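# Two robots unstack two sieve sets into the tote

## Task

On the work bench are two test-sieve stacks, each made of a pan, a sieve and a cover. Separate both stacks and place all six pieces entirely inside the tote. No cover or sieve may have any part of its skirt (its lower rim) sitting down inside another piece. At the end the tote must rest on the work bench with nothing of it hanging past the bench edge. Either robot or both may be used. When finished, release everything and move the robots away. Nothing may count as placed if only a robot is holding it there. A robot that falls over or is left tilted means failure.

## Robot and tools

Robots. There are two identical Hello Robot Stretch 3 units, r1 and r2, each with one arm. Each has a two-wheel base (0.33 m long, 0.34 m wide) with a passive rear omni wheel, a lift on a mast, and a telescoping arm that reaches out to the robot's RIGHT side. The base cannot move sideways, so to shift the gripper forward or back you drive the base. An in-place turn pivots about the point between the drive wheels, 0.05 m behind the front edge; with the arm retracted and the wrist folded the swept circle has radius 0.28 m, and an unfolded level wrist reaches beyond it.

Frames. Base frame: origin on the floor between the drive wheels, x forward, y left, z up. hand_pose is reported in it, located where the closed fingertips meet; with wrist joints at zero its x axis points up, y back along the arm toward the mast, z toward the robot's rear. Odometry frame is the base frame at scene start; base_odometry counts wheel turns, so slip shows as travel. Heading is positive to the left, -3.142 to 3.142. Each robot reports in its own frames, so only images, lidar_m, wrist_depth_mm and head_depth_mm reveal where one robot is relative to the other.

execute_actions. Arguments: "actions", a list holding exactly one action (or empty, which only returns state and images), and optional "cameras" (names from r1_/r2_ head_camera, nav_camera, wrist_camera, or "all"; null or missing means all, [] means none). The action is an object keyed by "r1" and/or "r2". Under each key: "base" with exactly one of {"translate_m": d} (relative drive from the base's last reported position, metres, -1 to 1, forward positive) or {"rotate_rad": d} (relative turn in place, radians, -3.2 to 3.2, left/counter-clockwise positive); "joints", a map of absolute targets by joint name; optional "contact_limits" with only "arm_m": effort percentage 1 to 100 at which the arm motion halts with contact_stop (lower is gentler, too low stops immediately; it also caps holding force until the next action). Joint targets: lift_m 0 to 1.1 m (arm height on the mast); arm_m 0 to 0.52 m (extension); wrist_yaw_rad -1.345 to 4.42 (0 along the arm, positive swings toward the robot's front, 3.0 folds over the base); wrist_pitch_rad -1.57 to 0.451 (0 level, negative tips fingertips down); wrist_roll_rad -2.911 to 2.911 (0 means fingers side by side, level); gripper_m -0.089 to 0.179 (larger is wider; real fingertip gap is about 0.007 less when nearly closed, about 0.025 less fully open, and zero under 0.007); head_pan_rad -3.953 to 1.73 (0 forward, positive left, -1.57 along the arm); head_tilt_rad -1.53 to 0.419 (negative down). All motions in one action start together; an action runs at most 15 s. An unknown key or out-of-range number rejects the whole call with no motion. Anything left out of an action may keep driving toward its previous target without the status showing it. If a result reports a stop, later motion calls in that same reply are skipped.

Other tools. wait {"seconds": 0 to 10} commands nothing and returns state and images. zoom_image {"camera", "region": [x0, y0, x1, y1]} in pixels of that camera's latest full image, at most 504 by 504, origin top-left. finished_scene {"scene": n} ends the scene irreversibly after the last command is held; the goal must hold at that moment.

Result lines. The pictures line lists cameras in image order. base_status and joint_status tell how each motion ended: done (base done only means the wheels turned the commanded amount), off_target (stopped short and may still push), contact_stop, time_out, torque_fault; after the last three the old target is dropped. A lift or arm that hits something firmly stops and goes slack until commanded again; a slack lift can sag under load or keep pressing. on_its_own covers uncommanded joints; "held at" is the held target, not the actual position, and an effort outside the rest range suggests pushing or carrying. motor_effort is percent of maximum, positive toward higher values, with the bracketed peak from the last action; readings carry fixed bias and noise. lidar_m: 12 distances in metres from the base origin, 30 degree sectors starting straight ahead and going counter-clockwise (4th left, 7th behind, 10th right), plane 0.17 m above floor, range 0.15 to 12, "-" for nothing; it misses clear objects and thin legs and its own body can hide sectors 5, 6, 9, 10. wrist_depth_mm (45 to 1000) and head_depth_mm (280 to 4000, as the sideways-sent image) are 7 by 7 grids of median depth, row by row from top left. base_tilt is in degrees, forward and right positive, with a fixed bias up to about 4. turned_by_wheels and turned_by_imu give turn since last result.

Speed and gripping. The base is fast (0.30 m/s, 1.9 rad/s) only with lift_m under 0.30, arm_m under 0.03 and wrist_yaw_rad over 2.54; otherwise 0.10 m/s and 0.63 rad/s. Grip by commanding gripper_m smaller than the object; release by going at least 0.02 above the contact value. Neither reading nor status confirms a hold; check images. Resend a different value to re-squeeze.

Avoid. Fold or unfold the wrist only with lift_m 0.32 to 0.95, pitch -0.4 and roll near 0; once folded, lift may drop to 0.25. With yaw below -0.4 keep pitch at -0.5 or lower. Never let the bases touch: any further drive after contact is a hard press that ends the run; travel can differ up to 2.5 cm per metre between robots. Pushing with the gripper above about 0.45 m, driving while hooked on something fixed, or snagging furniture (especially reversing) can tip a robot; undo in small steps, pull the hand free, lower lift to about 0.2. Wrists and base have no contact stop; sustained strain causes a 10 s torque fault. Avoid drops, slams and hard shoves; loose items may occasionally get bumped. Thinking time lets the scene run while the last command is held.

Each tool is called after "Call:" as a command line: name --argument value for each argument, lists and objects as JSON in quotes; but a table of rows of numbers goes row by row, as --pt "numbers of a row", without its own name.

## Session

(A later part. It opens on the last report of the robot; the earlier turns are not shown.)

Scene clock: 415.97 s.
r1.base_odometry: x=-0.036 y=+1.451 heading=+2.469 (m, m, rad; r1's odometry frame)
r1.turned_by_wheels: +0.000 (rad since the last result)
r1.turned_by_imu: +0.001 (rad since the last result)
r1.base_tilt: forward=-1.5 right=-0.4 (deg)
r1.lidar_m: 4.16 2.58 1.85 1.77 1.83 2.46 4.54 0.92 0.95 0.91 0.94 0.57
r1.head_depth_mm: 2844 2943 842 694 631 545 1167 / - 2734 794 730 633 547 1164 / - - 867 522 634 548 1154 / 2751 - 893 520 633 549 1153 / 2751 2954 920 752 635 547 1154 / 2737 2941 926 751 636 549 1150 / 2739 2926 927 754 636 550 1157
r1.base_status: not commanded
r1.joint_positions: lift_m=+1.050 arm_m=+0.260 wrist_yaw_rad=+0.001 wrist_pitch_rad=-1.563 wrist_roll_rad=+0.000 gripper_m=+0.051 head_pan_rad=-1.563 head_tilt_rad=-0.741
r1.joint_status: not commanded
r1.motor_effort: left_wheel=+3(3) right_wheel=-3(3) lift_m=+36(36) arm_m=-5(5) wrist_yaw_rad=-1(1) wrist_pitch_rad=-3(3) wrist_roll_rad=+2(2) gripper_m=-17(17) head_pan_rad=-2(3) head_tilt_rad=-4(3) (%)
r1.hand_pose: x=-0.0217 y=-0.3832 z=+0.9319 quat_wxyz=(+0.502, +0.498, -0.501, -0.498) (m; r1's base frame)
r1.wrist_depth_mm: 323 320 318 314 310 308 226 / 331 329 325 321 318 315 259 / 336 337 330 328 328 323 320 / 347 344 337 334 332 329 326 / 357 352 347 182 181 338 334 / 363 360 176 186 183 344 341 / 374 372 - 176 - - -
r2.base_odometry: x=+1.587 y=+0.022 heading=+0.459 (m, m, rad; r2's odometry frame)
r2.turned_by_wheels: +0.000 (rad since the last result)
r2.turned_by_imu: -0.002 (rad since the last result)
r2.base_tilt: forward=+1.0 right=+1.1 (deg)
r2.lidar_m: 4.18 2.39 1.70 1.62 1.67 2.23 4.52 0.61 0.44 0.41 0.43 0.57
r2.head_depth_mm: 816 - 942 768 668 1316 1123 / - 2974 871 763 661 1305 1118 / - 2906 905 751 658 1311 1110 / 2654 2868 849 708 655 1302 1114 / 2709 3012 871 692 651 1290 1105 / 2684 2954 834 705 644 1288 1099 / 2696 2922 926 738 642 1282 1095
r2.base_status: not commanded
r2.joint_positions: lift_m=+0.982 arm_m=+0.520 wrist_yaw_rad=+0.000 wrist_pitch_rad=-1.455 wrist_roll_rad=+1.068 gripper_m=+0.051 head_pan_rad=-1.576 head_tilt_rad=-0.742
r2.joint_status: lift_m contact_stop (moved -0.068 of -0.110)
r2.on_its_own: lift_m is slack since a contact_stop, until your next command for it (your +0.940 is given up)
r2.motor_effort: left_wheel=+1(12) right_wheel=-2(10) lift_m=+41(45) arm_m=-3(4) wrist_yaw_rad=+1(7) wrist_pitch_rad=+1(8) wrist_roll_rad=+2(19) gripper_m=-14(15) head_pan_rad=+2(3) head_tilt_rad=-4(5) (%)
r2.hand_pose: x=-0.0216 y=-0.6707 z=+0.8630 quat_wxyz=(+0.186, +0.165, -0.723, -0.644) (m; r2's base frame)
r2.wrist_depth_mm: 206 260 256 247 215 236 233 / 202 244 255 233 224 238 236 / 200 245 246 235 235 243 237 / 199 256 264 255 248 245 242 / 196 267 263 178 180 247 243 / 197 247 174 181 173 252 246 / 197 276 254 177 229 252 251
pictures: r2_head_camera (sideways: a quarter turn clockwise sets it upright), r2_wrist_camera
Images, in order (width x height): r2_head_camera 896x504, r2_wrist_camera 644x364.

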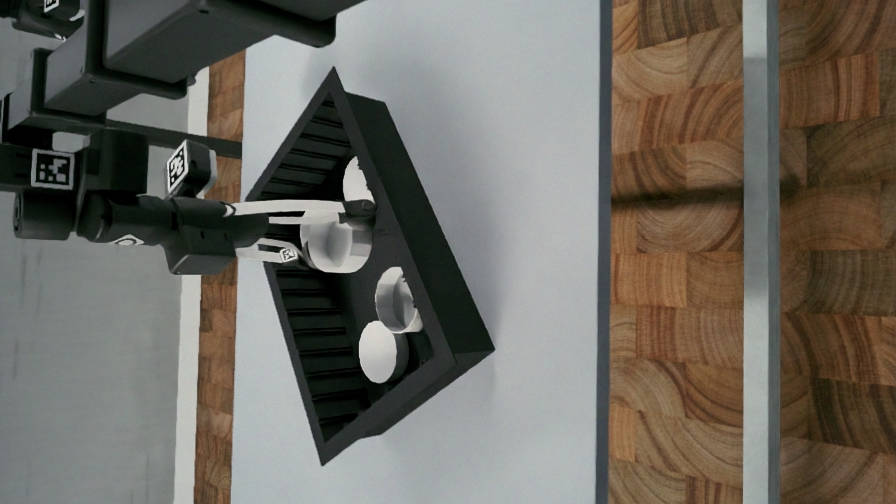

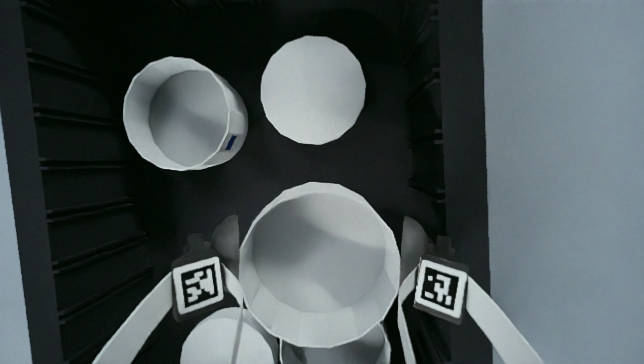

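Call:
execute_actions --actions '[{"r2":{"joints":{"lift_m":1.0,"wrist_pitch_rad":-1.27}}}]' --cameras '[]'

Call:
execute_actions --actions '[{"r2":{"joints":{"lift_m":0.94}}}]' --cameras '["r2_wrist_camera","r2_head_camera"]'

Scene clock: 422.23 s.
r1.base_odometry: x=-0.036 y=+1.451 heading=+2.469 (m, m, rad; r1's odometry frame)
r1.turned_by_wheels: +0.000 (rad since the last result)
r1.turned_by_imu: +0.001 (rad since the last result)
r1.base_tilt: forward=-1.4 right=-0.3 (deg)
r1.lidar_m: 4.17 2.58 1.85 1.77 1.82 2.45 4.56 0.92 0.95 0.91 0.94 0.57
r1.head_depth_mm: 2779 2986 845 692 632 545 1166 / - 2732 792 730 631 547 1169 / - - 864 523 632 547 1147 / 2753 - 894 520 634 548 1152 / 2778 2929 922 751 635 548 1146 / 2746 2952 926 754 635 549 1151 / 2755 2960 927 754 636 550 1158
r1.base_status: not commanded
r1.joint_positions: lift_m=+1.050 arm_m=+0.260 wrist_yaw_rad=+0.001 wrist_pitch_rad=-1.563 wrist_roll_rad=+0.000 gripper_m=+0.051 head_pan_rad=-1.563 head_tilt_rad=-0.741
r1.joint_status: not commanded
r1.motor_effort: left_wheel=+2(3) right_wheel=-3(3) lift_m=+36(36) arm_m=-5(6) wrist_yaw_rad=+0(0) wrist_pitch_rad=-3(3) wrist_roll_rad=+2(2) gripper_m=-16(17) head_pan_rad=-2(3) head_tilt_rad=-4(3) (%)
r1.hand_pose: x=-0.0217 y=-0.3832 z=+0.9319 quat_wxyz=(+0.502, +0.498, -0.501, -0.498) (m; r1's base frame)
r1.wrist_depth_mm: 324 319 317 316 312 308 226 / 331 325 325 322 318 315 261 / 340 334 332 328 326 324 320 / 345 343 338 336 332 329 327 / 354 351 345 181 181 338 334 / 362 359 176 186 183 345 343 / 374 370 - 176 - - -
r2.base_odometry: x=+1.587 y=+0.022 heading=+0.458 (m, m, rad; r2's odometry frame)
r2.turned_by_wheels: +0.000 (rad since the last result)
r2.turned_by_imu: -0.001 (rad since the last result)
r2.base_tilt: forward=+0.9 right=+1.2 (deg)
r2.lidar_m: 4.16 2.38 1.70 1.62 1.67 2.23 4.51 0.61 0.43 0.41 0.43 0.57
r2.head_depth_mm: - 2083 976 772 668 1320 1124 / 2693 2970 875 767 663 1313 1116 / - 2932 902 748 660 1312 1113 / 2714 2926 859 713 656 1289 1104 / 2677 2912 875 691 650 1288 1105 / 2719 2915 832 706 648 1298 1091 / 2663 2877 925 740 642 1278 1093
r2.base_status: not commanded
r2.joint_positions: lift_m=+1.000 arm_m=+0.520 wrist_yaw_rad=+0.000 wrist_pitch_rad=-1.278 wrist_roll_rad=+1.068 gripper_m=+0.051 head_pan_rad=-1.576 head_tilt_rad=-0.742
r2.joint_status: all done
r2.motor_effort: left_wheel=-1(1) right_wheel=+0(2) lift_m=+48(50) arm_m=-3(3) wrist_yaw_rad=+0(1) wrist_pitch_rad=+2(3) wrist_roll_rad=+2(1) gripper_m=-14(14) head_pan_rad=+3(2) head_tilt_rad=-4(3) (%)
r2.hand_pose: x=-0.0216 y=-0.7158 z=+0.8861 quat_wxyz=(+0.200, +0.148, -0.777, -0.578) (m; r2's base frame)
r2.wrist_depth_mm: - 257 225 230 237 176 239 / 373 256 298 286 266 176 241 / 374 253 285 277 254 182 238 / 369 249 280 260 263 187 235 / 370 246 263 178 260 190 235 / 365 342 175 182 173 174 234 / 365 241 290 178 252 223 232
pictures: none
No camera images: the call's "cameras" was empty. Leave "cameras" out to get every camera's image.

Scene clock: 423.60 s.
r1.base_odometry: x=-0.036 y=+1.451 heading=+2.469 (m, m, rad; r1's odometry frame)
r1.turned_by_wheels: +0.000 (rad since the last result)
r1.turned_by_imu: +0.000 (rad since the last result)
r1.base_tilt: forward=-1.6 right=-0.3 (deg)
r1.lidar_m: 4.17 2.58 1.85 1.77 1.83 2.46 4.55 0.92 0.95 0.91 0.94 0.57
r1.head_depth_mm: 2839 2818 840 693 632 546 1164 / - 2733 791 729 632 547 1170 / - - 865 521 633 547 1149 / 2772 - 895 521 634 547 1151 / 2725 2964 921 753 633 549 1152 / 2723 2936 924 752 635 549 1151 / 2707 2902 927 752 635 548 1151
r1.base_status: not commanded
r1.joint_positions: lift_m=+1.050 arm_m=+0.260 wrist_yaw_rad=+0.001 wrist_pitch_rad=-1.563 wrist_roll_rad=+0.000 gripper_m=+0.051 head_pan_rad=-1.563 head_tilt_rad=-0.741
r1.joint_status: not commanded
r1.motor_effort: left_wheel=+3(3) right_wheel=-3(3) lift_m=+36(36) arm_m=-6(6) wrist_yaw_rad=+0(1) wrist_pitch_rad=-3(3) wrist_roll_rad=+2(2) gripper_m=-17(17) head_pan_rad=-3(3) head_tilt_rad=-4(3) (%)
r1.hand_pose: x=-0.0217 y=-0.3832 z=+0.9319 quat_wxyz=(+0.502, +0.498, -0.501, -0.498) (m; r1's base frame)
r1.wrist_depth_mm: 323 318 317 315 313 306 226 / 330 327 323 321 318 315 259 / 337 334 333 328 325 323 319 / 346 344 340 334 333 330 328 / 355 351 345 181 181 340 333 / 364 358 176 186 183 344 342 / 371 371 - 175 - - -
r2.base_odometry: x=+1.587 y=+0.022 heading=+0.458 (m, m, rad; r2's odometry frame)
r2.turned_by_wheels: +0.000 (rad since the last result)
r2.turned_by_imu: +0.000 (rad since the last result)
r2.base_tilt: forward=+1.0 right=+1.2 (deg)
r2.lidar_m: 4.18 2.38 1.70 1.62 1.67 2.23 4.53 0.61 0.43 0.41 0.43 0.57
r2.head_depth_mm: 2562 2906 - 735 667 1324 1124 / 2614 2941 867 764 666 1312 1118 / 2601 - 902 747 661 1305 1114 / 2651 3004 853 711 656 1295 1106 / 2695 2941 872 691 652 1281 1096 / 2680 2940 831 706 646 1277 1099 / 2724 2940 922 738 642 1276 1091
r2.base_status: not commanded
r2.joint_positions: lift_m=+0.940 arm_m=+0.520 wrist_yaw_rad=+0.000 wrist_pitch_rad=-1.278 wrist_roll_rad=+1.068 gripper_m=+0.051 head_pan_rad=-1.576 head_tilt_rad=-0.742
r2.joint_status: all done
r2.motor_effort: left_wheel=-1(1) right_wheel=+0(0) lift_m=+37(43) arm_m=-3(3) wrist_yaw_rad=+0(0) wrist_pitch_rad=+2(3) wrist_roll_rad=+2(2) gripper_m=-14(14) head_pan_rad=+2(3) head_tilt_rad=-4(3) (%)
r2.hand_pose: x=-0.0216 y=-0.7159 z=+0.8265 quat_wxyz=(+0.200, +0.148, -0.777, -0.578) (m; r2's base frame)
r2.wrist_depth_mm: 180 209 226 223 211 174 115 / 179 216 243 228 197 177 113 / 178 210 223 203 192 180 113 / 176 210 221 200 207 187 113 / 234 210 240 178 203 190 113 / 231 198 175 182 173 174 112 / 230 210 240 178 206 196 112
pictures: r2_head_camera (sideways: a quarter turn clockwise sets it upright), r2_wrist_camera
Images, in order (width x height): r2_head_camera 896x504, r2_wrist_camera 644x364.

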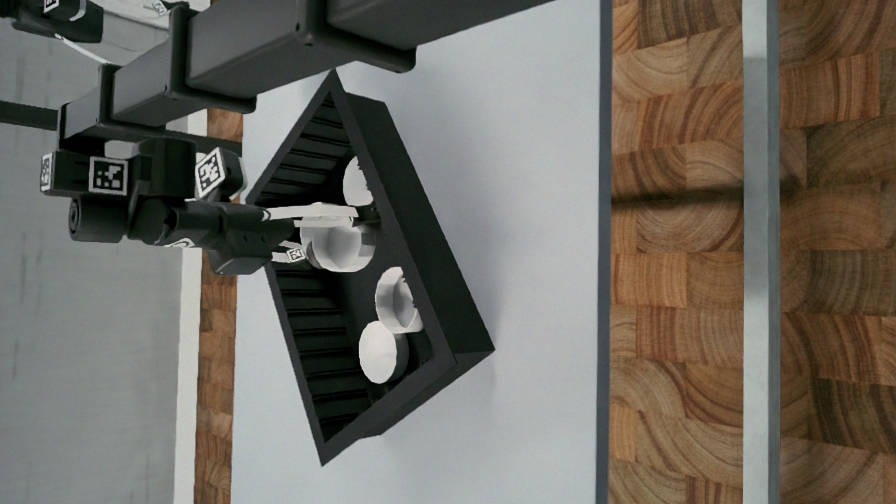

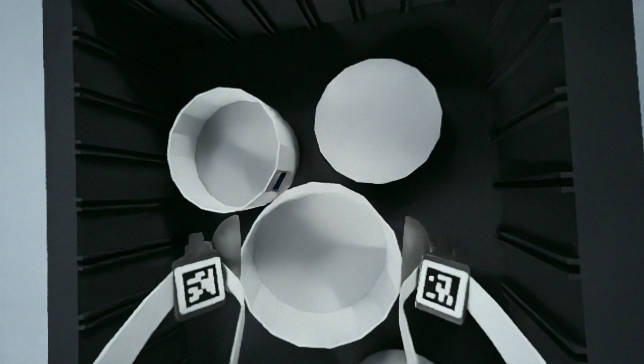

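Call:
execute_actions --actions '[{"r2":{"base":{"translate_m":0.02},"joints":{"lift_m":0.913}}}]' --cameras '["r2_wrist_camera"]'

Call:
execute_actions --actions '[{"r2":{"joints":{"gripper_m":0.1}}}]' --cameras '[]'

Call:
execute_actions --actions '[{"r2":{"joints":{"lift_m":1.06}}}]' --cameras '["r2_wrist_camera"]'

Call:
execute_actions --actions '[{"r2":{"joints":{"arm_m":0.05}},"r1":{"base":{"translate_m":-0.2},"joints":{"arm_m":0.5}}}]' --cameras '["r1_wrist_camera","r1_head_camera"]'

Scene clock: 431.57 s.
r1.base_odometry: x=-0.036 y=+1.451 heading=+2.469 (m, m, rad; r1's odometry frame)
r1.turned_by_wheels: +0.000 (rad since the last result)
r1.turned_by_imu: +0.001 (rad since the last result)
r1.base_tilt: forward=-1.5 right=-0.4 (deg)
r1.lidar_m: 4.17 2.57 1.85 1.77 1.83 2.46 4.54 0.92 0.95 0.91 0.94 0.57
r1.head_depth_mm: 2874 2955 844 693 632 545 1167 / - 2828 792 730 633 547 1167 / - - 864 522 632 547 1150 / 2724 - 894 520 635 547 1153 / 2764 2959 924 749 634 548 1147 / 2720 2953 926 753 635 549 1157 / 2732 2931 927 752 637 549 1148
r1.base_status: not commanded
r1.joint_positions: lift_m=+1.050 arm_m=+0.260 wrist_yaw_rad=+0.001 wrist_pitch_rad=-1.563 wrist_roll_rad=+0.000 gripper_m=+0.051 head_pan_rad=-1.563 head_tilt_rad=-0.741
r1.joint_status: not commanded
r1.motor_effort: left_wheel=+2(3) right_wheel=-3(3) lift_m=+36(36) arm_m=-5(6) wrist_yaw_rad=-1(1) wrist_pitch_rad=-3(3) wrist_roll_rad=+2(2) gripper_m=-17(17) head_pan_rad=-3(3) head_tilt_rad=-4(4) (%)
r1.hand_pose: x=-0.0217 y=-0.3832 z=+0.9319 quat_wxyz=(+0.502, +0.498, -0.501, -0.498) (m; r1's base frame)
r1.wrist_depth_mm: 323 320 317 316 313 306 226 / 331 327 327 321 318 314 258 / 337 334 332 328 325 324 319 / 346 343 339 333 331 330 327 / 356 352 346 181 181 338 335 / 364 361 176 186 183 343 345 / 374 371 - 176 - - -
r2.base_odometry: x=+1.605 y=+0.031 heading=+0.458 (m, m, rad; r2's odometry frame)
r2.turned_by_wheels: +0.000 (rad since the last result)
r2.turned_by_imu: -0.001 (rad since the last result)
r2.base_tilt: forward=+1.0 right=+1.1 (deg)
r2.lidar_m: 4.14 2.38 1.70 1.62 1.67 2.23 4.53 0.61 0.43 0.41 0.42 0.57
r2.head_depth_mm: 2590 2969 - - 639 1320 1123 / 2650 - 842 764 662 1308 1114 / 2668 - 914 740 661 1306 1111 / 2681 3011 853 711 656 1298 1114 / 2674 2948 866 695 652 1295 1109 / 2704 2962 843 725 646 1290 1099 / 2660 2948 928 734 642 1275 1091
r2.base_status: done
r2.joint_positions: lift_m=+0.913 arm_m=+0.520 wrist_yaw_rad=+0.000 wrist_pitch_rad=-1.278 wrist_roll_rad=+1.068 gripper_m=+0.051 head_pan_rad=-1.576 head_tilt_rad=-0.742
r2.joint_status: all done
r2.motor_effort: left_wheel=-1(3) right_wheel=+0(4) lift_m=+37(38) arm_m=-3(2) wrist_yaw_rad=+0(0) wrist_pitch_rad=+3(3) wrist_roll_rad=+2(2) gripper_m=-14(13) head_pan_rad=+2(2) head_tilt_rad=-3(4) (%)
r2.hand_pose: x=-0.0216 y=-0.7159 z=+0.7995 quat_wxyz=(+0.200, +0.148, -0.777, -0.578) (m; r2's base frame)
r2.wrist_depth_mm: 159 203 214 201 167 175 115 / 158 191 193 177 165 172 116 / 157 188 195 188 166 173 117 / 156 188 199 195 184 173 120 / 152 195 210 178 181 172 121 / 151 184 176 181 173 170 122 / 152 200 211 178 181 172 125
pictures: r2_wrist_camera
Images, in order (width x height): r2_wrist_camera 644x364.

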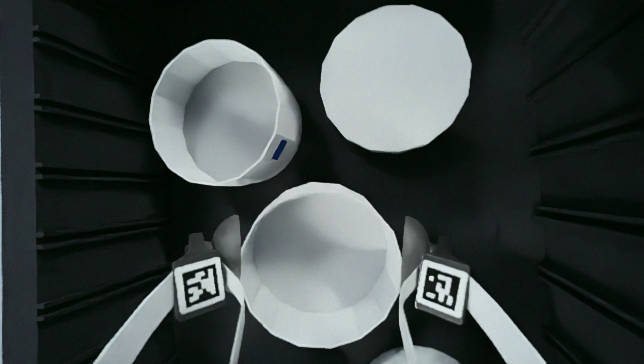

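Scene clock: 432.57 s.
r1.base_odometry: x=-0.036 y=+1.451 heading=+2.469 (m, m, rad; r1's odometry frame)
r1.turned_by_wheels: +0.000 (rad since the last result)
r1.turned_by_imu: +0.000 (rad since the last result)
r1.base_tilt: forward=-1.4 right=-0.3 (deg)
r1.lidar_m: 4.18 2.58 1.85 1.77 1.83 2.45 4.54 0.92 0.95 0.91 0.94 0.57
r1.head_depth_mm: 2866 2953 843 695 629 546 1164 / - 2828 789 728 634 548 1165 / - - 865 522 632 548 1151 / 2754 - 891 521 634 548 1149 / 2750 2965 922 753 635 548 1144 / 2741 2936 926 754 636 549 1149 / 2720 2913 926 753 635 549 1157
r1.base_status: not commanded
r1.joint_positions: lift_m=+1.050 arm_m=+0.260 wrist_yaw_rad=+0.001 wrist_pitch_rad=-1.563 wrist_roll_rad=+0.000 gripper_m=+0.051 head_pan_rad=-1.563 head_tilt_rad=-0.741
r1.joint_status: not commanded
r1.motor_effort: left_wheel=+2(3) right_wheel=-3(3) lift_m=+36(36) arm_m=-5(5) wrist_yaw_rad=+0(1) wrist_pitch_rad=-3(3) wrist_roll_rad=+2(2) gripper_m=-17(17) head_pan_rad=-3(3) head_tilt_rad=-4(4) (%)
r1.hand_pose: x=-0.0217 y=-0.3832 z=+0.9319 quat_wxyz=(+0.502, +0.498, -0.501, -0.498) (m; r1's base frame)
r1.wrist_depth_mm: 323 319 318 316 312 308 225 / 330 327 325 322 320 315 259 / 339 335 332 330 324 324 320 / 346 342 338 335 332 329 326 / 355 350 346 182 181 338 336 / 365 361 176 186 183 343 342 / 373 370 - 176 - - -
r2.base_odometry: x=+1.605 y=+0.031 heading=+0.458 (m, m, rad; r2's odometry frame)
r2.turned_by_wheels: +0.000 (rad since the last result)
r2.turned_by_imu: +0.000 (rad since the last result)
r2.base_tilt: forward=+0.9 right=+1.2 (deg)
r2.lidar_m: 4.15 2.39 1.70 1.62 1.67 2.23 4.55 0.61 0.43 0.41 0.43 0.57
r2.head_depth_mm: 2592 2923 - - 642 1323 1128 / 2630 - 839 765 661 1310 1121 / 2625 - 915 736 659 1310 1112 / 2714 3002 879 713 656 1300 1107 / 2717 2941 866 695 649 1295 1111 / 2694 2925 840 723 647 1278 1097 / 2653 2983 928 735 643 1278 1095
r2.base_status: not commanded
r2.joint_positions: lift_m=+0.913 arm_m=+0.520 wrist_yaw_rad=+0.000 wrist_pitch_rad=-1.276 wrist_roll_rad=+1.068 gripper_m=+0.100 head_pan_rad=-1.576 head_tilt_rad=-0.742
r2.joint_status: all done
r2.motor_effort: left_wheel=-1(1) right_wheel=+0(0) lift_m=+38(38) arm_m=-2(3) wrist_yaw_rad=+0(1) wrist_pitch_rad=+2(2) wrist_roll_rad=+2(2) gripper_m=+0(82) head_pan_rad=+2(3) head_tilt_rad=-4(3) (%)
r2.hand_pose: x=-0.0216 y=-0.7164 z=+0.7996 quat_wxyz=(+0.200, +0.148, -0.778, -0.577) (m; r2's base frame)
r2.wrist_depth_mm: 159 203 215 202 168 175 115 / 158 190 193 177 165 172 117 / 156 189 195 194 166 174 118 / 155 192 197 196 185 174 120 / 152 190 204 195 187 172 122 / 151 180 202 191 187 171 123 / 149 202 211 198 181 173 126
pictures: none
No camera images: the call's "cameras" was empty. Leave "cameras" out to get every camera's image.

Scene clock: 434.73 s.
r1.base_odometry: x=-0.036 y=+1.451 heading=+2.469 (m, m, rad; r1's odometry frame)
r1.turned_by_wheels: +0.000 (rad since the last result)
r1.turned_by_imu: +0.000 (rad since the last result)
r1.base_tilt: forward=-1.7 right=-0.4 (deg)
r1.lidar_m: 4.18 2.58 1.85 1.77 1.83 2.46 4.54 0.92 0.95 0.91 0.94 0.57
r1.head_depth_mm: 2875 2976 849 692 630 546 1169 / - 2828 792 730 633 547 1166 / - - 864 522 633 548 1148 / 2770 - 891 520 634 548 1154 / 2749 2935 921 752 635 548 1153 / 2771 2971 925 752 634 549 1149 / 2706 2947 927 754 635 551 1150
r1.base_status: not commanded
r1.joint_positions: lift_m=+1.050 arm_m=+0.260 wrist_yaw_rad=+0.001 wrist_pitch_rad=-1.563 wrist_roll_rad=+0.000 gripper_m=+0.051 head_pan_rad=-1.563 head_tilt_rad=-0.741
r1.joint_status: not commanded
r1.motor_effort: left_wheel=+3(2) right_wheel=-3(3) lift_m=+36(36) arm_m=-5(5) wrist_yaw_rad=-1(0) wrist_pitch_rad=-3(3) wrist_roll_rad=+2(2) gripper_m=-17(17) head_pan_rad=-3(3) head_tilt_rad=-4(3) (%)
r1.hand_pose: x=-0.0217 y=-0.3832 z=+0.9319 quat_wxyz=(+0.502, +0.498, -0.501, -0.498) (m; r1's base frame)
r1.wrist_depth_mm: 323 321 317 314 312 307 226 / 328 327 324 322 318 316 259 / 340 336 330 329 325 321 318 / 346 340 339 335 332 329 328 / 354 352 347 181 181 339 332 / 363 359 177 186 183 344 345 / 373 371 - 175 - - -
r2.base_odometry: x=+1.605 y=+0.031 heading=+0.458 (m, m, rad; r2's odometry frame)
r2.turned_by_wheels: +0.000 (rad since the last result)
r2.turned_by_imu: +0.000 (rad since the last result)
r2.base_tilt: forward=+1.0 right=+1.2 (deg)
r2.lidar_m: 4.16 2.39 1.70 1.62 1.67 2.23 4.56 0.61 0.43 0.41 0.42 0.57
r2.head_depth_mm: 2654 2969 983 773 651 1321 1120 / 2665 2990 877 764 661 1304 1119 / - 2988 911 739 658 1311 1110 / 2658 2957 891 713 654 1300 1109 / 2720 3008 864 693 650 1294 1104 / 2750 2925 838 724 647 1284 1101 / 2701 2930 932 736 641 1279 1097
r2.base_status: not commanded
r2.joint_positions: lift_m=+1.060 arm_m=+0.520 wrist_yaw_rad=+0.000 wrist_pitch_rad=-1.275 wrist_roll_rad=+1.068 gripper_m=+0.100 head_pan_rad=-1.576 head_tilt_rad=-0.742
r2.joint_status: all done
r2.motor_effort: left_wheel=-1(1) right_wheel=+0(0) lift_m=+46(49) arm_m=-3(3) wrist_yaw_rad=+0(0) wrist_pitch_rad=+1(2) wrist_roll_rad=+1(2) gripper_m=+1(1) head_pan_rad=+3(3) head_tilt_rad=-4(4) (%)
r2.hand_pose: x=-0.0216 y=-0.7166 z=+0.9463 quat_wxyz=(+0.200, +0.148, -0.778, -0.577) (m; r2's base frame)
r2.wrist_depth_mm: - 418 293 272 268 257 292 / - 412 317 343 323 266 291 / - 415 332 338 307 248 289 / 450 412 324 340 322 255 286 / 450 409 346 347 324 262 286 / 444 417 343 345 324 224 285 / 448 400 328 321 304 285 285
pictures: r2_wrist_camera
Images, in order (width x height): r2_wrist_camera 644x364.

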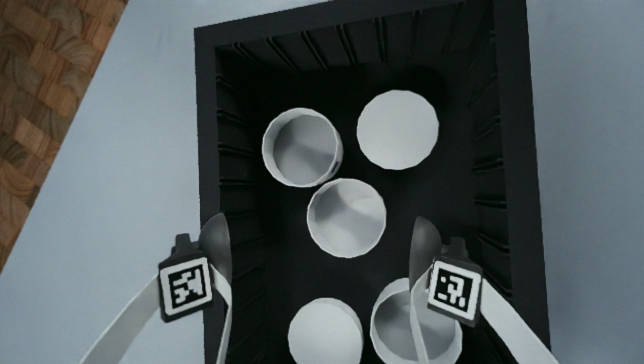

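Scene clock: 439.37 s.
r1.base_odometry: x=+0.121 y=+1.327 heading=+2.469 (m, m, rad; r1's odometry frame)
r1.turned_by_wheels: +0.000 (rad since the last result)
r1.turned_by_imu: +0.001 (rad since the last result)
r1.base_tilt: forward=-1.5 right=-0.4 (deg)
r1.lidar_m: 4.37 2.54 1.84 1.76 1.82 2.45 4.35 0.73 0.95 0.91 0.94 0.75
r1.head_depth_mm: 2787 2946 868 724 632 547 1166 / 2781 2966 872 694 632 546 1167 / 2726 2943 861 691 633 547 1172 / 2701 2833 793 699 634 548 1166 / 2761 2933 868 751 634 548 1150 / 2736 2961 922 752 634 548 1151 / 2714 2906 922 757 635 549 1152
r1.base_status: done
r1.joint_positions: lift_m=+1.050 arm_m=+0.500 wrist_yaw_rad=+0.001 wrist_pitch_rad=-1.563 wrist_roll_rad=+0.001 gripper_m=+0.051 head_pan_rad=-1.563 head_tilt_rad=-0.741
r1.joint_status: all done
r1.motor_effort: left_wheel=+3(3) right_wheel=-3(11) lift_m=+36(36) arm_m=+5(6) wrist_yaw_rad=+0(1) wrist_pitch_rad=-3(3) wrist_roll_rad=+2(2) gripper_m=-17(17) head_pan_rad=-3(3) head_tilt_rad=-4(4) (%)
r1.hand_pose: x=-0.0216 y=-0.6225 z=+0.9319 quat_wxyz=(+0.502, +0.498, -0.502, -0.499) (m; r1's base frame)
r1.wrist_depth_mm: 322 319 316 311 287 288 300 / 331 326 324 237 316 295 305 / 337 337 244 324 321 317 298 / 347 346 291 307 327 325 320 / 353 350 262 181 181 330 273 / 364 359 176 186 182 275 252 / 373 368 364 176 296 260 352
r2.base_odometry: x=+1.605 y=+0.031 heading=+0.458 (m, m, rad; r2's odometry frame)
r2.turned_by_wheels: +0.000 (rad since the last result)
r2.turned_by_imu: -0.001 (rad since the last result)
r2.base_tilt: forward=+1.0 right=+1.1 (deg)
r2.lidar_m: 4.15 2.38 1.71 1.62 1.67 2.24 4.53 0.61 0.43 0.41 0.43 0.57
r2.head_depth_mm: - - - - 651 1325 1120 / - - - - 666 1305 1122 / - - - - - 1259 1116 / 2702 2954 894 697 1423 1304 1107 / 2729 2927 865 703 650 1285 1102 / 2665 2933 841 724 645 1292 1098 / 2698 2909 927 737 646 1283 1091
r2.base_status: not commanded
r2.joint_positions: lift_m=+1.060 arm_m=+0.050 wrist_yaw_rad=+0.000 wrist_pitch_rad=-1.275 wrist_roll_rad=+1.068 gripper_m=+0.100 head_pan_rad=-1.576 head_tilt_rad=-0.742
r2.joint_status: all done
r2.motor_effort: left_wheel=-1(1) right_wheel=+0(0) lift_m=+47(46) arm_m=-3(7) wrist_yaw_rad=+1(0) wrist_pitch_rad=+2(2) wrist_roll_rad=+2(2) gripper_m=+0(1) head_pan_rad=+3(3) head_tilt_rad=-4(4) (%)
r2.hand_pose: x=-0.0216 y=-0.2468 z=+0.9464 quat_wxyz=(+0.200, +0.148, -0.778, -0.577) (m; r2's base frame)
r2.wrist_depth_mm: 434 387 383 361 - - 928 / 447 384 381 373 - 989 922 / 433 379 386 - - 990 934 / 433 400 385 - - 972 886 / 449 415 - - - - 932 / 447 418 - - - - 906 / 450 411 - - - 989 902
pictures: r1_head_camera (sideways: a quarter turn clockwise sets it upright), r1_wrist_camera
Images, in order (width x height): r1_head_camera 896x504, r1_wrist_camera 644x364.

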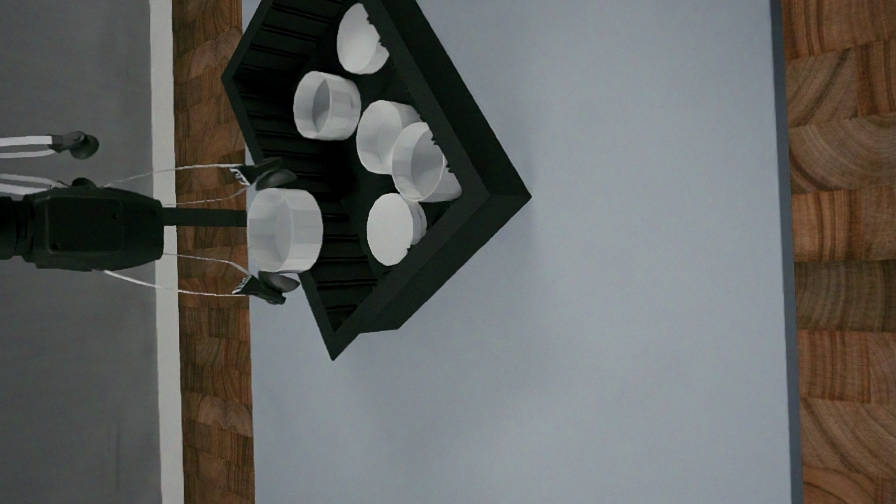

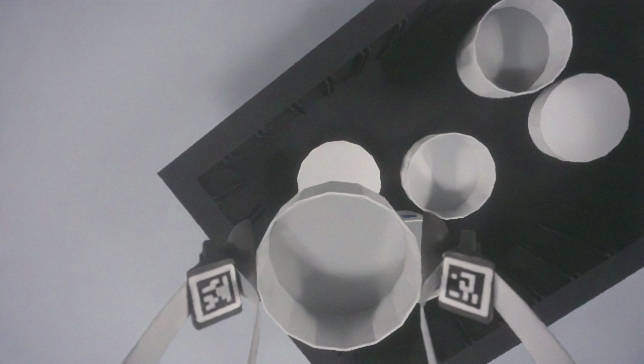

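Call:
execute_actions --actions '[{"r1":{"base":{"translate_m":-0.006},"joints":{"arm_m":0.518,"wrist_roll_rad":-0.6,"lift_m":0.96}}}]' --cameras '["r1_wrist_camera","r1_head_camera"]'

Scene clock: 444.77 s.
r1.base_odometry: x=+0.126 y=+1.323 heading=+2.469 (m, m, rad; r1's odometry frame)
r1.turned_by_wheels: +0.000 (rad since the last result)
r1.turned_by_imu: +0.001 (rad since the last result)
r1.base_tilt: forward=-1.3 right=-0.4 (deg)
r1.lidar_m: 4.37 2.54 1.85 1.77 1.82 2.46 4.33 0.72 0.95 0.91 0.94 0.76
r1.head_depth_mm: - - 867 730 631 546 1164 / - 2944 880 703 632 547 1166 / - 2888 847 694 634 547 1172 / 2779 - 784 694 634 548 1176 / 2736 2927 865 741 634 549 1153 / 2760 2957 921 752 636 550 1152 / 2747 2921 924 754 635 549 1159
r1.base_status: done
r1.joint_positions: lift_m=+0.960 arm_m=+0.518 wrist_yaw_rad=+0.001 wrist_pitch_rad=-1.563 wrist_roll_rad=-0.596 gripper_m=+0.051 head_pan_rad=-1.563 head_tilt_rad=-0.741
r1.joint_status: all done
r1.motor_effort: left_wheel=+3(2) right_wheel=-4(11) lift_m=+19(32) arm_m=+5(6) wrist_yaw_rad=+0(0) wrist_pitch_rad=-3(3) wrist_roll_rad=-2(2) gripper_m=-17(17) head_pan_rad=-3(3) head_tilt_rad=-4(4) (%)
r1.hand_pose: x=-0.0216 y=-0.6405 z=+0.8426 quat_wxyz=(+0.627, +0.623, -0.332, -0.330) (m; r1's base frame)
r1.wrist_depth_mm: 233 230 229 227 225 224 221 / 239 149 148 147 145 144 143 / 243 153 215 236 234 231 230 / 250 161 241 218 239 237 215 / 256 161 219 181 181 242 222 / 263 170 176 186 183 247 231 / 269 266 242 176 240 254 229
r2.base_odometry: x=+1.605 y=+0.031 heading=+0.458 (m, m, rad; r2's odometry frame)
r2.turned_by_wheels: +0.000 (rad since the last result)
r2.turned_by_imu: -0.001 (rad since the last result)
r2.base_tilt: forward=+0.9 right=+1.1 (deg)
r2.lidar_m: 4.15 2.38 1.70 1.62 1.67 2.23 4.53 0.61 0.43 0.41 0.43 0.57
r2.head_depth_mm: - - - - 652 1327 1125 / - - - - 664 1311 1116 / - - - - - 1267 1113 / 2708 2948 898 697 1415 1301 1114 / 2698 2946 865 702 651 1291 1104 / 2648 2949 836 722 645 1273 1104 / 2689 2966 929 737 641 1285 1089
r2.base_status: not commanded
r2.joint_positions: lift_m=+1.060 arm_m=+0.050 wrist_yaw_rad=+0.000 wrist_pitch_rad=-1.275 wrist_roll_rad=+1.068 gripper_m=+0.100 head_pan_rad=-1.576 head_tilt_rad=-0.742
r2.joint_status: not commanded
r2.motor_effort: left_wheel=-1(1) right_wheel=+0(0) lift_m=+46(46) arm_m=-4(4) wrist_yaw_rad=+0(0) wrist_pitch_rad=+1(1) wrist_roll_rad=+2(2) gripper_m=+0(1) head_pan_rad=+3(3) head_tilt_rad=-4(4) (%)
r2.hand_pose: x=-0.0216 y=-0.2468 z=+0.9464 quat_wxyz=(+0.200, +0.148, -0.778, -0.577) (m; r2's base frame)
r2.wrist_depth_mm: 430 389 386 363 - - 898 / 450 384 383 368 - 996 936 / 433 379 382 - - 966 925 / 442 402 385 - - 977 923 / 453 414 - - - - 920 / 443 413 - - - - 901 / 446 404 - - - 956 911
pictures: r1_head_camera (sideways: a quarter turn clockwise sets it upright), r1_wrist_camera
Images, in order (width x height): r1_head_camera 896x504, r1_wrist_camera 644x364.

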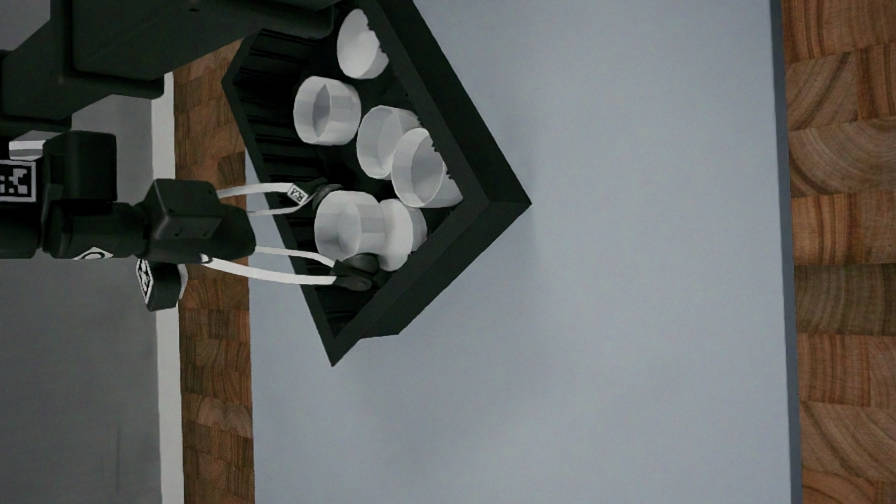

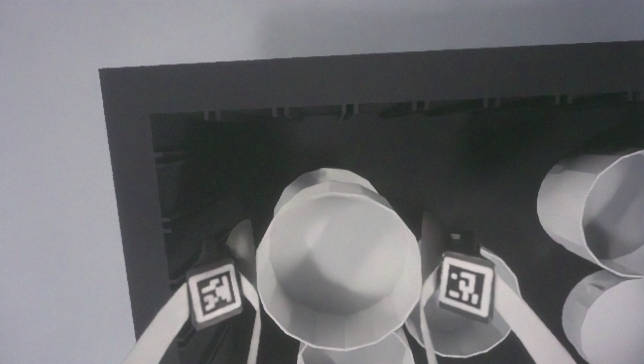

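Call:
execute_actions --actions '[{"r1":{"joints":{"wrist_roll_rad":-0.95}}}]' --cameras '[]'

Call:
execute_actions --actions '[{"r1":{"joints":{"lift_m":0.926}}}]' --cameras '["r1_wrist_camera"]'

Call:
execute_actions --actions '[{"r1":{"joints":{"gripper_m":0.1}}}]' --cameras '[]'

Call:
execute_actions --actions '[{"r1":{"joints":{"lift_m":1.05}}}]' --cameras '["r1_wrist_camera"]'

Call:
execute_actions --actions '[{"r1":{"joints":{"arm_m":0.2}}}]' --cameras '["r1_head_camera","r1_nav_camera"]'

Scene clock: 451.97 s.
r1.base_odometry: x=+0.126 y=+1.323 heading=+2.469 (m, m, rad; r1's odometry frame)
r1.turned_by_wheels: +0.000 (rad since the last result)
r1.turned_by_imu: +0.001 (rad since the last result)
r1.base_tilt: forward=-1.4 right=-0.3 (deg)
r1.lidar_m: 4.36 2.55 1.84 1.76 1.82 2.45 4.34 0.72 0.95 0.91 0.94 0.76
r1.head_depth_mm: - - 868 728 633 545 1166 / - 2988 874 704 633 547 1168 / - 2887 858 694 633 547 1167 / 2773 2826 806 696 634 547 1172 / 2763 2873 862 739 633 551 1150 / 2771 2953 925 753 634 547 1152 / 2734 2945 924 754 635 549 1158
r1.base_status: not commanded
r1.joint_positions: lift_m=+0.960 arm_m=+0.518 wrist_yaw_rad=+0.001 wrist_pitch_rad=-1.563 wrist_roll_rad=-0.946 gripper_m=+0.051 head_pan_rad=-1.563 head_tilt_rad=-0.741
r1.joint_status: all done
r1.motor_effort: left_wheel=+2(2) right_wheel=-4(4) lift_m=+19(19) arm_m=+5(6) wrist_yaw_rad=+0(0) wrist_pitch_rad=-3(3) wrist_roll_rad=-2(2) gripper_m=-17(17) head_pan_rad=-3(3) head_tilt_rad=-4(4) (%)
r1.hand_pose: x=-0.0215 y=-0.6406 z=+0.8426 quat_wxyz=(+0.675, +0.670, -0.218, -0.217) (m; r1's base frame)
r1.wrist_depth_mm: 232 231 145 226 226 224 222 / 238 234 152 146 146 228 226 / 243 239 212 235 177 147 148 / 250 157 241 219 240 237 153 / 256 161 245 181 181 242 239 / 262 165 176 186 183 231 227 / 269 169 262 176 253 254 230
r2.base_odometry: x=+1.605 y=+0.031 heading=+0.458 (m, m, rad; r2's odometry frame)
r2.turned_by_wheels: +0.000 (rad since the last result)
r2.turned_by_imu: -0.001 (rad since the last result)
r2.base_tilt: forward=+1.0 right=+1.1 (deg)
r2.lidar_m: 4.16 2.38 1.70 1.62 1.67 2.22 4.56 0.61 0.43 0.41 0.43 0.57
r2.head_depth_mm: - - - - 652 1312 1132 / - - - - 663 1321 1119 / - - - - - 1260 1113 / 2685 2984 896 699 1417 1299 1109 / 2665 2954 863 703 649 1296 1101 / 2666 3003 840 724 646 1294 1101 / 2686 2966 925 738 642 1286 1098
r2.base_status: not commanded
r2.joint_positions: lift_m=+1.060 arm_m=+0.050 wrist_yaw_rad=+0.000 wrist_pitch_rad=-1.275 wrist_roll_rad=+1.068 gripper_m=+0.100 head_pan_rad=-1.576 head_tilt_rad=-0.742
r2.joint_status: not commanded
r2.motor_effort: left_wheel=-1(1) right_wheel=+0(0) lift_m=+46(46) arm_m=-4(3) wrist_yaw_rad=+0(0) wrist_pitch_rad=+1(1) wrist_roll_rad=+2(2) gripper_m=+0(1) head_pan_rad=+3(2) head_tilt_rad=-4(4) (%)
r2.hand_pose: x=-0.0216 y=-0.2468 z=+0.9464 quat_wxyz=(+0.200, +0.148, -0.778, -0.577) (m; r2's base frame)
r2.wrist_depth_mm: 441 391 388 360 - - 928 / 444 382 385 374 - - 907 / 432 381 382 - - 973 920 / 433 410 388 - - 935 932 / 454 412 - - - - 908 / 443 417 - - - - 905 / 447 407 - - - 942 938
pictures: none
No camera images: the call's "cameras" was empty. Leave "cameras" out to get every camera's image.

Scene clock: 453.07 s.
r1.base_odometry: x=+0.126 y=+1.323 heading=+2.469 (m, m, rad; r1's odometry frame)
r1.turned_by_wheels: +0.000 (rad since the last result)
r1.turned_by_imu: +0.000 (rad since the last result)
r1.base_tilt: forward=-1.5 right=-0.5 (deg)
r1.lidar_m: 4.38 2.53 1.84 1.77 1.82 2.46 4.35 0.72 0.96 0.91 0.94 0.76
r1.head_depth_mm: 2749 - - 718 630 546 1163 / - 2842 876 701 632 547 1168 / - 2819 861 693 633 547 1170 / 2714 2961 820 696 634 547 1169 / 2769 2980 867 743 634 549 1155 / 2740 2964 928 753 634 549 1150 / 2726 2928 922 754 637 549 1153
r1.base_status: not commanded
r1.joint_positions: lift_m=+0.926 arm_m=+0.518 wrist_yaw_rad=+0.001 wrist_pitch_rad=-1.563 wrist_roll_rad=-0.946 gripper_m=+0.051 head_pan_rad=-1.563 head_tilt_rad=-0.741
r1.joint_status: all done
r1.motor_effort: left_wheel=+3(3) right_wheel=-3(4) lift_m=+19(20) arm_m=+5(6) wrist_yaw_rad=+0(0) wrist_pitch_rad=-3(3) wrist_roll_rad=-2(2) gripper_m=-17(16) head_pan_rad=-3(2) head_tilt_rad=-4(5) (%)
r1.hand_pose: x=-0.0215 y=-0.6406 z=+0.8086 quat_wxyz=(+0.675, +0.670, -0.218, -0.217) (m; r1's base frame)
r1.wrist_depth_mm: 199 112 111 111 193 192 190 / 203 115 146 113 112 112 194 / 208 118 200 202 176 114 113 / 214 122 206 184 204 203 127 / 218 131 210 182 181 208 206 / 129 144 176 186 183 212 188 / 131 147 225 176 218 218 195
r2.base_odometry: x=+1.605 y=+0.031 heading=+0.458 (m, m, rad; r2's odometry frame)
r2.turned_by_wheels: +0.000 (rad since the last result)
r2.turned_by_imu: +0.000 (rad since the last result)
r2.base_tilt: forward=+1.0 right=+1.2 (deg)
r2.lidar_m: 4.16 2.38 1.70 1.62 1.67 2.23 4.54 0.61 0.43 0.41 0.43 0.57
r2.head_depth_mm: - - - - 653 1318 1126 / - - - - 664 1314 1126 / - - - - - 1257 1115 / 2656 2950 899 698 1427 1299 1110 / 2685 2935 864 705 650 1293 1106 / 2670 2946 839 724 647 1281 1101 / 2691 2899 930 738 643 1283 1100
r2.base_status: not commanded
r2.joint_positions: lift_m=+1.060 arm_m=+0.050 wrist_yaw_rad=+0.000 wrist_pitch_rad=-1.275 wrist_roll_rad=+1.068 gripper_m=+0.100 head_pan_rad=-1.576 head_tilt_rad=-0.742
r2.joint_status: not commanded
r2.motor_effort: left_wheel=-1(1) right_wheel=+0(0) lift_m=+46(46) arm_m=-3(3) wrist_yaw_rad=+0(0) wrist_pitch_rad=+1(1) wrist_roll_rad=+2(2) gripper_m=+0(1) head_pan_rad=+3(3) head_tilt_rad=-3(4) (%)
r2.hand_pose: x=-0.0216 y=-0.2468 z=+0.9464 quat_wxyz=(+0.200, +0.148, -0.778, -0.577) (m; r2's base frame)
r2.wrist_depth_mm: 437 392 385 358 - - 932 / 449 381 385 373 - 976 926 / 432 381 383 - - - 922 / 436 404 387 - - 947 935 / 450 409 - - - - 908 / 445 420 - - - - 894 / 446 403 - - - 974 908
pictures: r1_wrist_camera
Images, in order (width x height): r1_wrist_camera 644x364.

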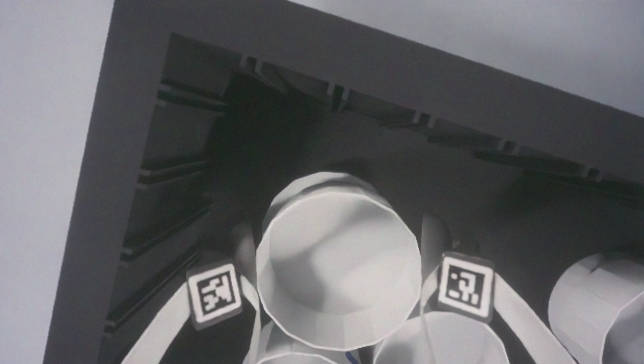

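Scene clock: 454.07 s.
r1.base_odometry: x=+0.126 y=+1.323 heading=+2.469 (m, m, rad; r1's odometry frame)
r1.turned_by_wheels: +0.000 (rad since the last result)
r1.turned_by_imu: +0.000 (rad since the last result)
r1.base_tilt: forward=-1.3 right=-0.4 (deg)
r1.lidar_m: 4.38 2.54 1.85 1.77 1.82 2.45 4.34 0.72 0.95 0.91 0.94 0.76
r1.head_depth_mm: 2754 - - 717 631 546 1167 / - 2818 875 702 632 546 1170 / - 2832 856 695 633 546 1163 / 2734 2995 814 696 633 549 1169 / 2746 2958 868 743 635 548 1153 / 2740 2914 922 753 634 548 1150 / 2771 2899 925 751 636 549 1157
r1.base_status: not commanded
r1.joint_positions: lift_m=+0.926 arm_m=+0.518 wrist_yaw_rad=+0.001 wrist_pitch_rad=-1.563 wrist_roll_rad=-0.946 gripper_m=+0.100 head_pan_rad=-1.563 head_tilt_rad=-0.741
r1.joint_status: all done
r1.motor_effort: left_wheel=+3(3) right_wheel=-4(4) lift_m=+19(19) arm_m=+6(5) wrist_yaw_rad=+0(0) wrist_pitch_rad=-3(3) wrist_roll_rad=-2(2) gripper_m=+0(96) head_pan_rad=-3(3) head_tilt_rad=-4(4) (%)
r1.hand_pose: x=-0.0215 y=-0.6406 z=+0.8086 quat_wxyz=(+0.675, +0.671, -0.218, -0.217) (m; r1's base frame)
r1.wrist_depth_mm: 198 112 112 111 192 192 191 / 204 115 146 113 112 112 195 / 208 119 200 202 177 114 113 / 213 122 206 186 204 204 127 / 218 131 211 187 187 207 206 / 129 139 217 190 188 213 187 / 132 148 222 181 218 219 195
r2.base_odometry: x=+1.605 y=+0.031 heading=+0.458 (m, m, rad; r2's odometry frame)
r2.turned_by_wheels: +0.000 (rad since the last result)
r2.turned_by_imu: +0.000 (rad since the last result)
r2.base_tilt: forward=+1.0 right=+1.2 (deg)
r2.lidar_m: 4.16 2.38 1.70 1.62 1.67 2.23 4.55 0.61 0.43 0.41 0.43 0.57
r2.head_depth_mm: - - - - 652 1312 1120 / - - - - 661 1314 1118 / - - - - - 1256 1111 / 2651 2958 896 699 1417 1302 1108 / 2650 2969 866 704 649 1289 1103 / 2713 2958 839 723 648 1287 1093 / 2676 2987 926 738 642 1281 1091
r2.base_status: not commanded
r2.joint_positions: lift_m=+1.060 arm_m=+0.050 wrist_yaw_rad=+0.000 wrist_pitch_rad=-1.275 wrist_roll_rad=+1.068 gripper_m=+0.100 head_pan_rad=-1.576 head_tilt_rad=-0.742
r2.joint_status: not commanded
r2.motor_effort: left_wheel=-1(1) right_wheel=+0(0) lift_m=+46(46) arm_m=-3(4) wrist_yaw_rad=+1(0) wrist_pitch_rad=+1(2) wrist_roll_rad=+2(2) gripper_m=+1(0) head_pan_rad=+3(3) head_tilt_rad=-4(4) (%)
r2.hand_pose: x=-0.0216 y=-0.2468 z=+0.9464 quat_wxyz=(+0.200, +0.148, -0.778, -0.577) (m; r2's base frame)
r2.wrist_depth_mm: 442 390 387 361 - - 936 / 450 386 384 369 - 990 941 / 429 380 384 - - 994 911 / 433 408 388 - - 944 944 / 445 415 - - - - 937 / 452 418 - - - - 895 / 448 408 - - - 975 933
pictures: none
No camera images: the call's "cameras" was empty. Leave "cameras" out to get every camera's image.

Scene clock: 456.03 s.
r1.base_odometry: x=+0.126 y=+1.323 heading=+2.469 (m, m, rad; r1's odometry frame)
r1.turned_by_wheels: +0.000 (rad since the last result)
r1.turned_by_imu: +0.000 (rad since the last result)
r1.base_tilt: forward=-1.4 right=-0.3 (deg)
r1.lidar_m: 4.37 2.54 1.84 1.77 1.82 2.45 4.34 0.72 0.95 0.91 0.95 0.76
r1.head_depth_mm: 2813 2932 861 728 632 546 1164 / 2790 2981 877 702 633 547 1167 / 2781 2971 860 694 634 548 1171 / 2785 2803 816 697 635 547 1167 / 2765 2983 865 739 635 549 1151 / 2718 2969 923 753 634 548 1156 / 2729 2915 923 754 637 550 1154
r1.base_status: not commanded
r1.joint_positions: lift_m=+1.050 arm_m=+0.518 wrist_yaw_rad=+0.001 wrist_pitch_rad=-1.563 wrist_roll_rad=-0.946 gripper_m=+0.100 head_pan_rad=-1.563 head_tilt_rad=-0.741
r1.joint_status: all done
r1.motor_effort: left_wheel=+3(2) right_wheel=-4(4) lift_m=+35(34) arm_m=+5(6) wrist_yaw_rad=+0(0) wrist_pitch_rad=-3(3) wrist_roll_rad=-2(2) gripper_m=+0(0) head_pan_rad=-3(3) head_tilt_rad=-4(3) (%)
r1.hand_pose: x=-0.0215 y=-0.6406 z=+0.9319 quat_wxyz=(+0.675, +0.671, -0.218, -0.217) (m; r1's base frame)
r1.wrist_depth_mm: 318 319 316 313 309 310 307 / 326 326 253 235 317 315 312 / 336 331 294 324 237 319 321 / 343 343 295 309 329 326 240 / 352 349 339 314 335 318 330 / 363 359 353 330 343 323 324 / 370 365 315 335 356 332 312
r2.base_odometry: x=+1.605 y=+0.031 heading=+0.458 (m, m, rad; r2's odometry frame)
r2.turned_by_wheels: +0.000 (rad since the last result)
r2.turned_by_imu: +0.000 (rad since the last result)
r2.base_tilt: forward=+1.0 right=+1.1 (deg)
r2.lidar_m: 4.15 2.39 1.70 1.62 1.67 2.23 4.55 0.61 0.43 0.41 0.43 0.57
r2.head_depth_mm: - - - - 651 1325 1126 / - - - - 663 1315 1112 / - - - - - 1259 1113 / 2675 2953 900 698 1432 1304 1106 / 2683 2929 865 705 649 1286 1104 / 2685 2923 840 724 648 1281 1103 / 2693 2965 926 739 644 1277 1093
r2.base_status: not commanded
r2.joint_positions: lift_m=+1.060 arm_m=+0.050 wrist_yaw_rad=+0.000 wrist_pitch_rad=-1.275 wrist_roll_rad=+1.068 gripper_m=+0.100 head_pan_rad=-1.576 head_tilt_rad=-0.742
r2.joint_status: not commanded
r2.motor_effort: left_wheel=-1(1) right_wheel=+0(0) lift_m=+46(46) arm_m=-4(3) wrist_yaw_rad=+1(1) wrist_pitch_rad=+1(2) wrist_roll_rad=+2(2) gripper_m=+1(0) head_pan_rad=+3(2) head_tilt_rad=-4(4) (%)
r2.hand_pose: x=-0.0216 y=-0.2468 z=+0.9464 quat_wxyz=(+0.200, +0.148, -0.778, -0.577) (m; r2's base frame)
r2.wrist_depth_mm: 436 384 383 362 - - 952 / 440 384 389 370 - 967 920 / 430 379 384 - - 972 913 / 439 408 384 - - 954 907 / 447 411 - - - - 921 / 450 417 - - - - 889 / 453 404 - - - 969 936
pictures: r1_wrist_camera
Images, in order (width x height): r1_wrist_camera 644x364.

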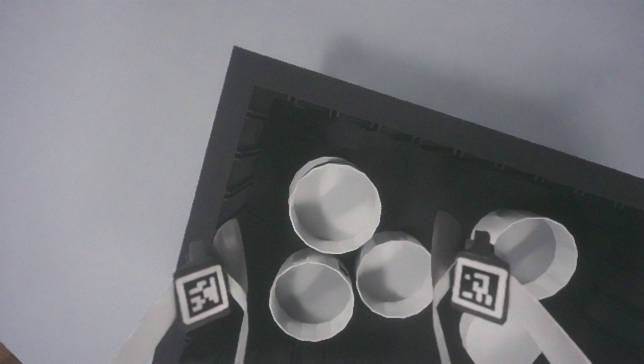

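Scene clock: 459.60 s.
r1.base_odometry: x=+0.126 y=+1.323 heading=+2.469 (m, m, rad; r1's odometry frame)
r1.turned_by_wheels: +0.000 (rad since the last result)
r1.turned_by_imu: +0.001 (rad since the last result)
r1.base_tilt: forward=-1.5 right=-0.4 (deg)
r1.lidar_m: 4.39 2.54 1.85 1.76 1.82 2.45 4.34 0.72 0.95 0.91 0.94 0.76
r1.head_depth_mm: - 2780 860 729 633 546 1165 / - 2866 853 703 633 547 1168 / - - - 673 631 548 1164 / 2715 2975 809 686 620 549 1171 / 2767 2979 769 742 634 549 1149 / 2765 2934 924 753 635 548 1151 / 2718 2955 927 755 635 550 1151
r1.base_status: not commanded
r1.joint_positions: lift_m=+1.050 arm_m=+0.200 wrist_yaw_rad=+0.001 wrist_pitch_rad=-1.563 wrist_roll_rad=-0.948 gripper_m=+0.100 head_pan_rad=-1.563 head_tilt_rad=-0.741
r1.joint_status: all done
r1.motor_effort: left_wheel=+3(3) right_wheel=-3(3) lift_m=+35(35) arm_m=-6(6) wrist_yaw_rad=+0(0) wrist_pitch_rad=-3(3) wrist_roll_rad=-1(2) gripper_m=+0(0) head_pan_rad=-3(3) head_tilt_rad=-4(4) (%)
r1.hand_pose: x=-0.0215 y=-0.3233 z=+0.9319 quat_wxyz=(+0.676, +0.671, -0.217, -0.216) (m; r1's base frame)
r1.wrist_depth_mm: - 318 316 314 312 295 287 / - 327 325 319 318 295 294 / - - 330 330 324 238 299 / - - 339 336 334 331 241 / - - 346 345 343 339 339 / - - - 353 349 346 346 / - - - - 359 359 355
r2.base_odometry: x=+1.605 y=+0.031 heading=+0.458 (m, m, rad; r2's odometry frame)
r2.turned_by_wheels: +0.000 (rad since the last result)
r2.turned_by_imu: -0.001 (rad since the last result)
r2.base_tilt: forward=+1.0 right=+1.1 (deg)
r2.lidar_m: 4.15 2.38 1.70 1.62 1.66 2.22 4.54 0.61 0.44 0.41 0.43 0.57
r2.head_depth_mm: - - - - 654 1316 1119 / - - - - 662 1313 1117 / - - - - - 1255 1116 / 2710 2964 898 697 1421 1294 1112 / 2696 2938 864 704 648 1296 1102 / 2692 2944 845 723 649 1296 1093 / 2716 2940 924 737 645 1282 1090
r2.base_status: not commanded
r2.joint_positions: lift_m=+1.060 arm_m=+0.050 wrist_yaw_rad=+0.000 wrist_pitch_rad=-1.275 wrist_roll_rad=+1.068 gripper_m=+0.100 head_pan_rad=-1.576 head_tilt_rad=-0.742
r2.joint_status: not commanded
r2.motor_effort: left_wheel=-1(1) right_wheel=+0(0) lift_m=+46(46) arm_m=-4(4) wrist_yaw_rad=+0(0) wrist_pitch_rad=+2(1) wrist_roll_rad=+1(1) gripper_m=+0(0) head_pan_rad=+3(2) head_tilt_rad=-4(4) (%)
r2.hand_pose: x=-0.0216 y=-0.2468 z=+0.9464 quat_wxyz=(+0.200, +0.148, -0.778, -0.577) (m; r2's base frame)
r2.wrist_depth_mm: 435 389 389 361 - - 934 / 437 382 386 372 - 985 921 / 435 379 383 - - 994 940 / 434 401 386 - - 945 926 / 454 409 - - - - 906 / 450 416 - - - - 888 / 451 406 - - - 973 902
pictures: r1_head_camera (sideways: a quarter turn clockwise sets it upright), r1_nav_camera (sideways: a quarter turn counterclockwise sets it upright)
Images, in order (width x height): r1_head_camera 896x504, r1_nav_camera 672x504.

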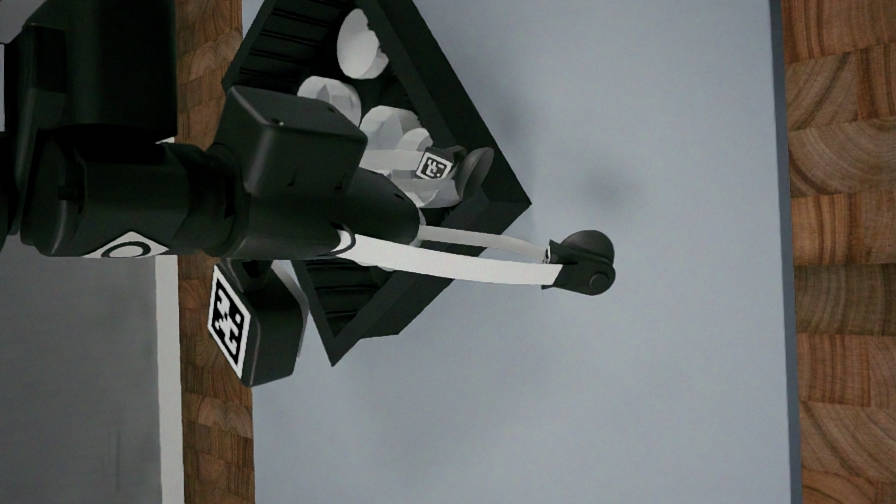

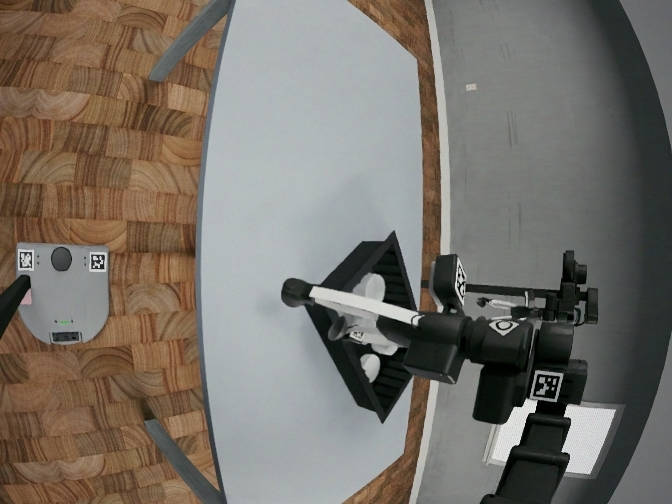

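Call:
finished_scene --scene 1

The scene is finished: the task was done.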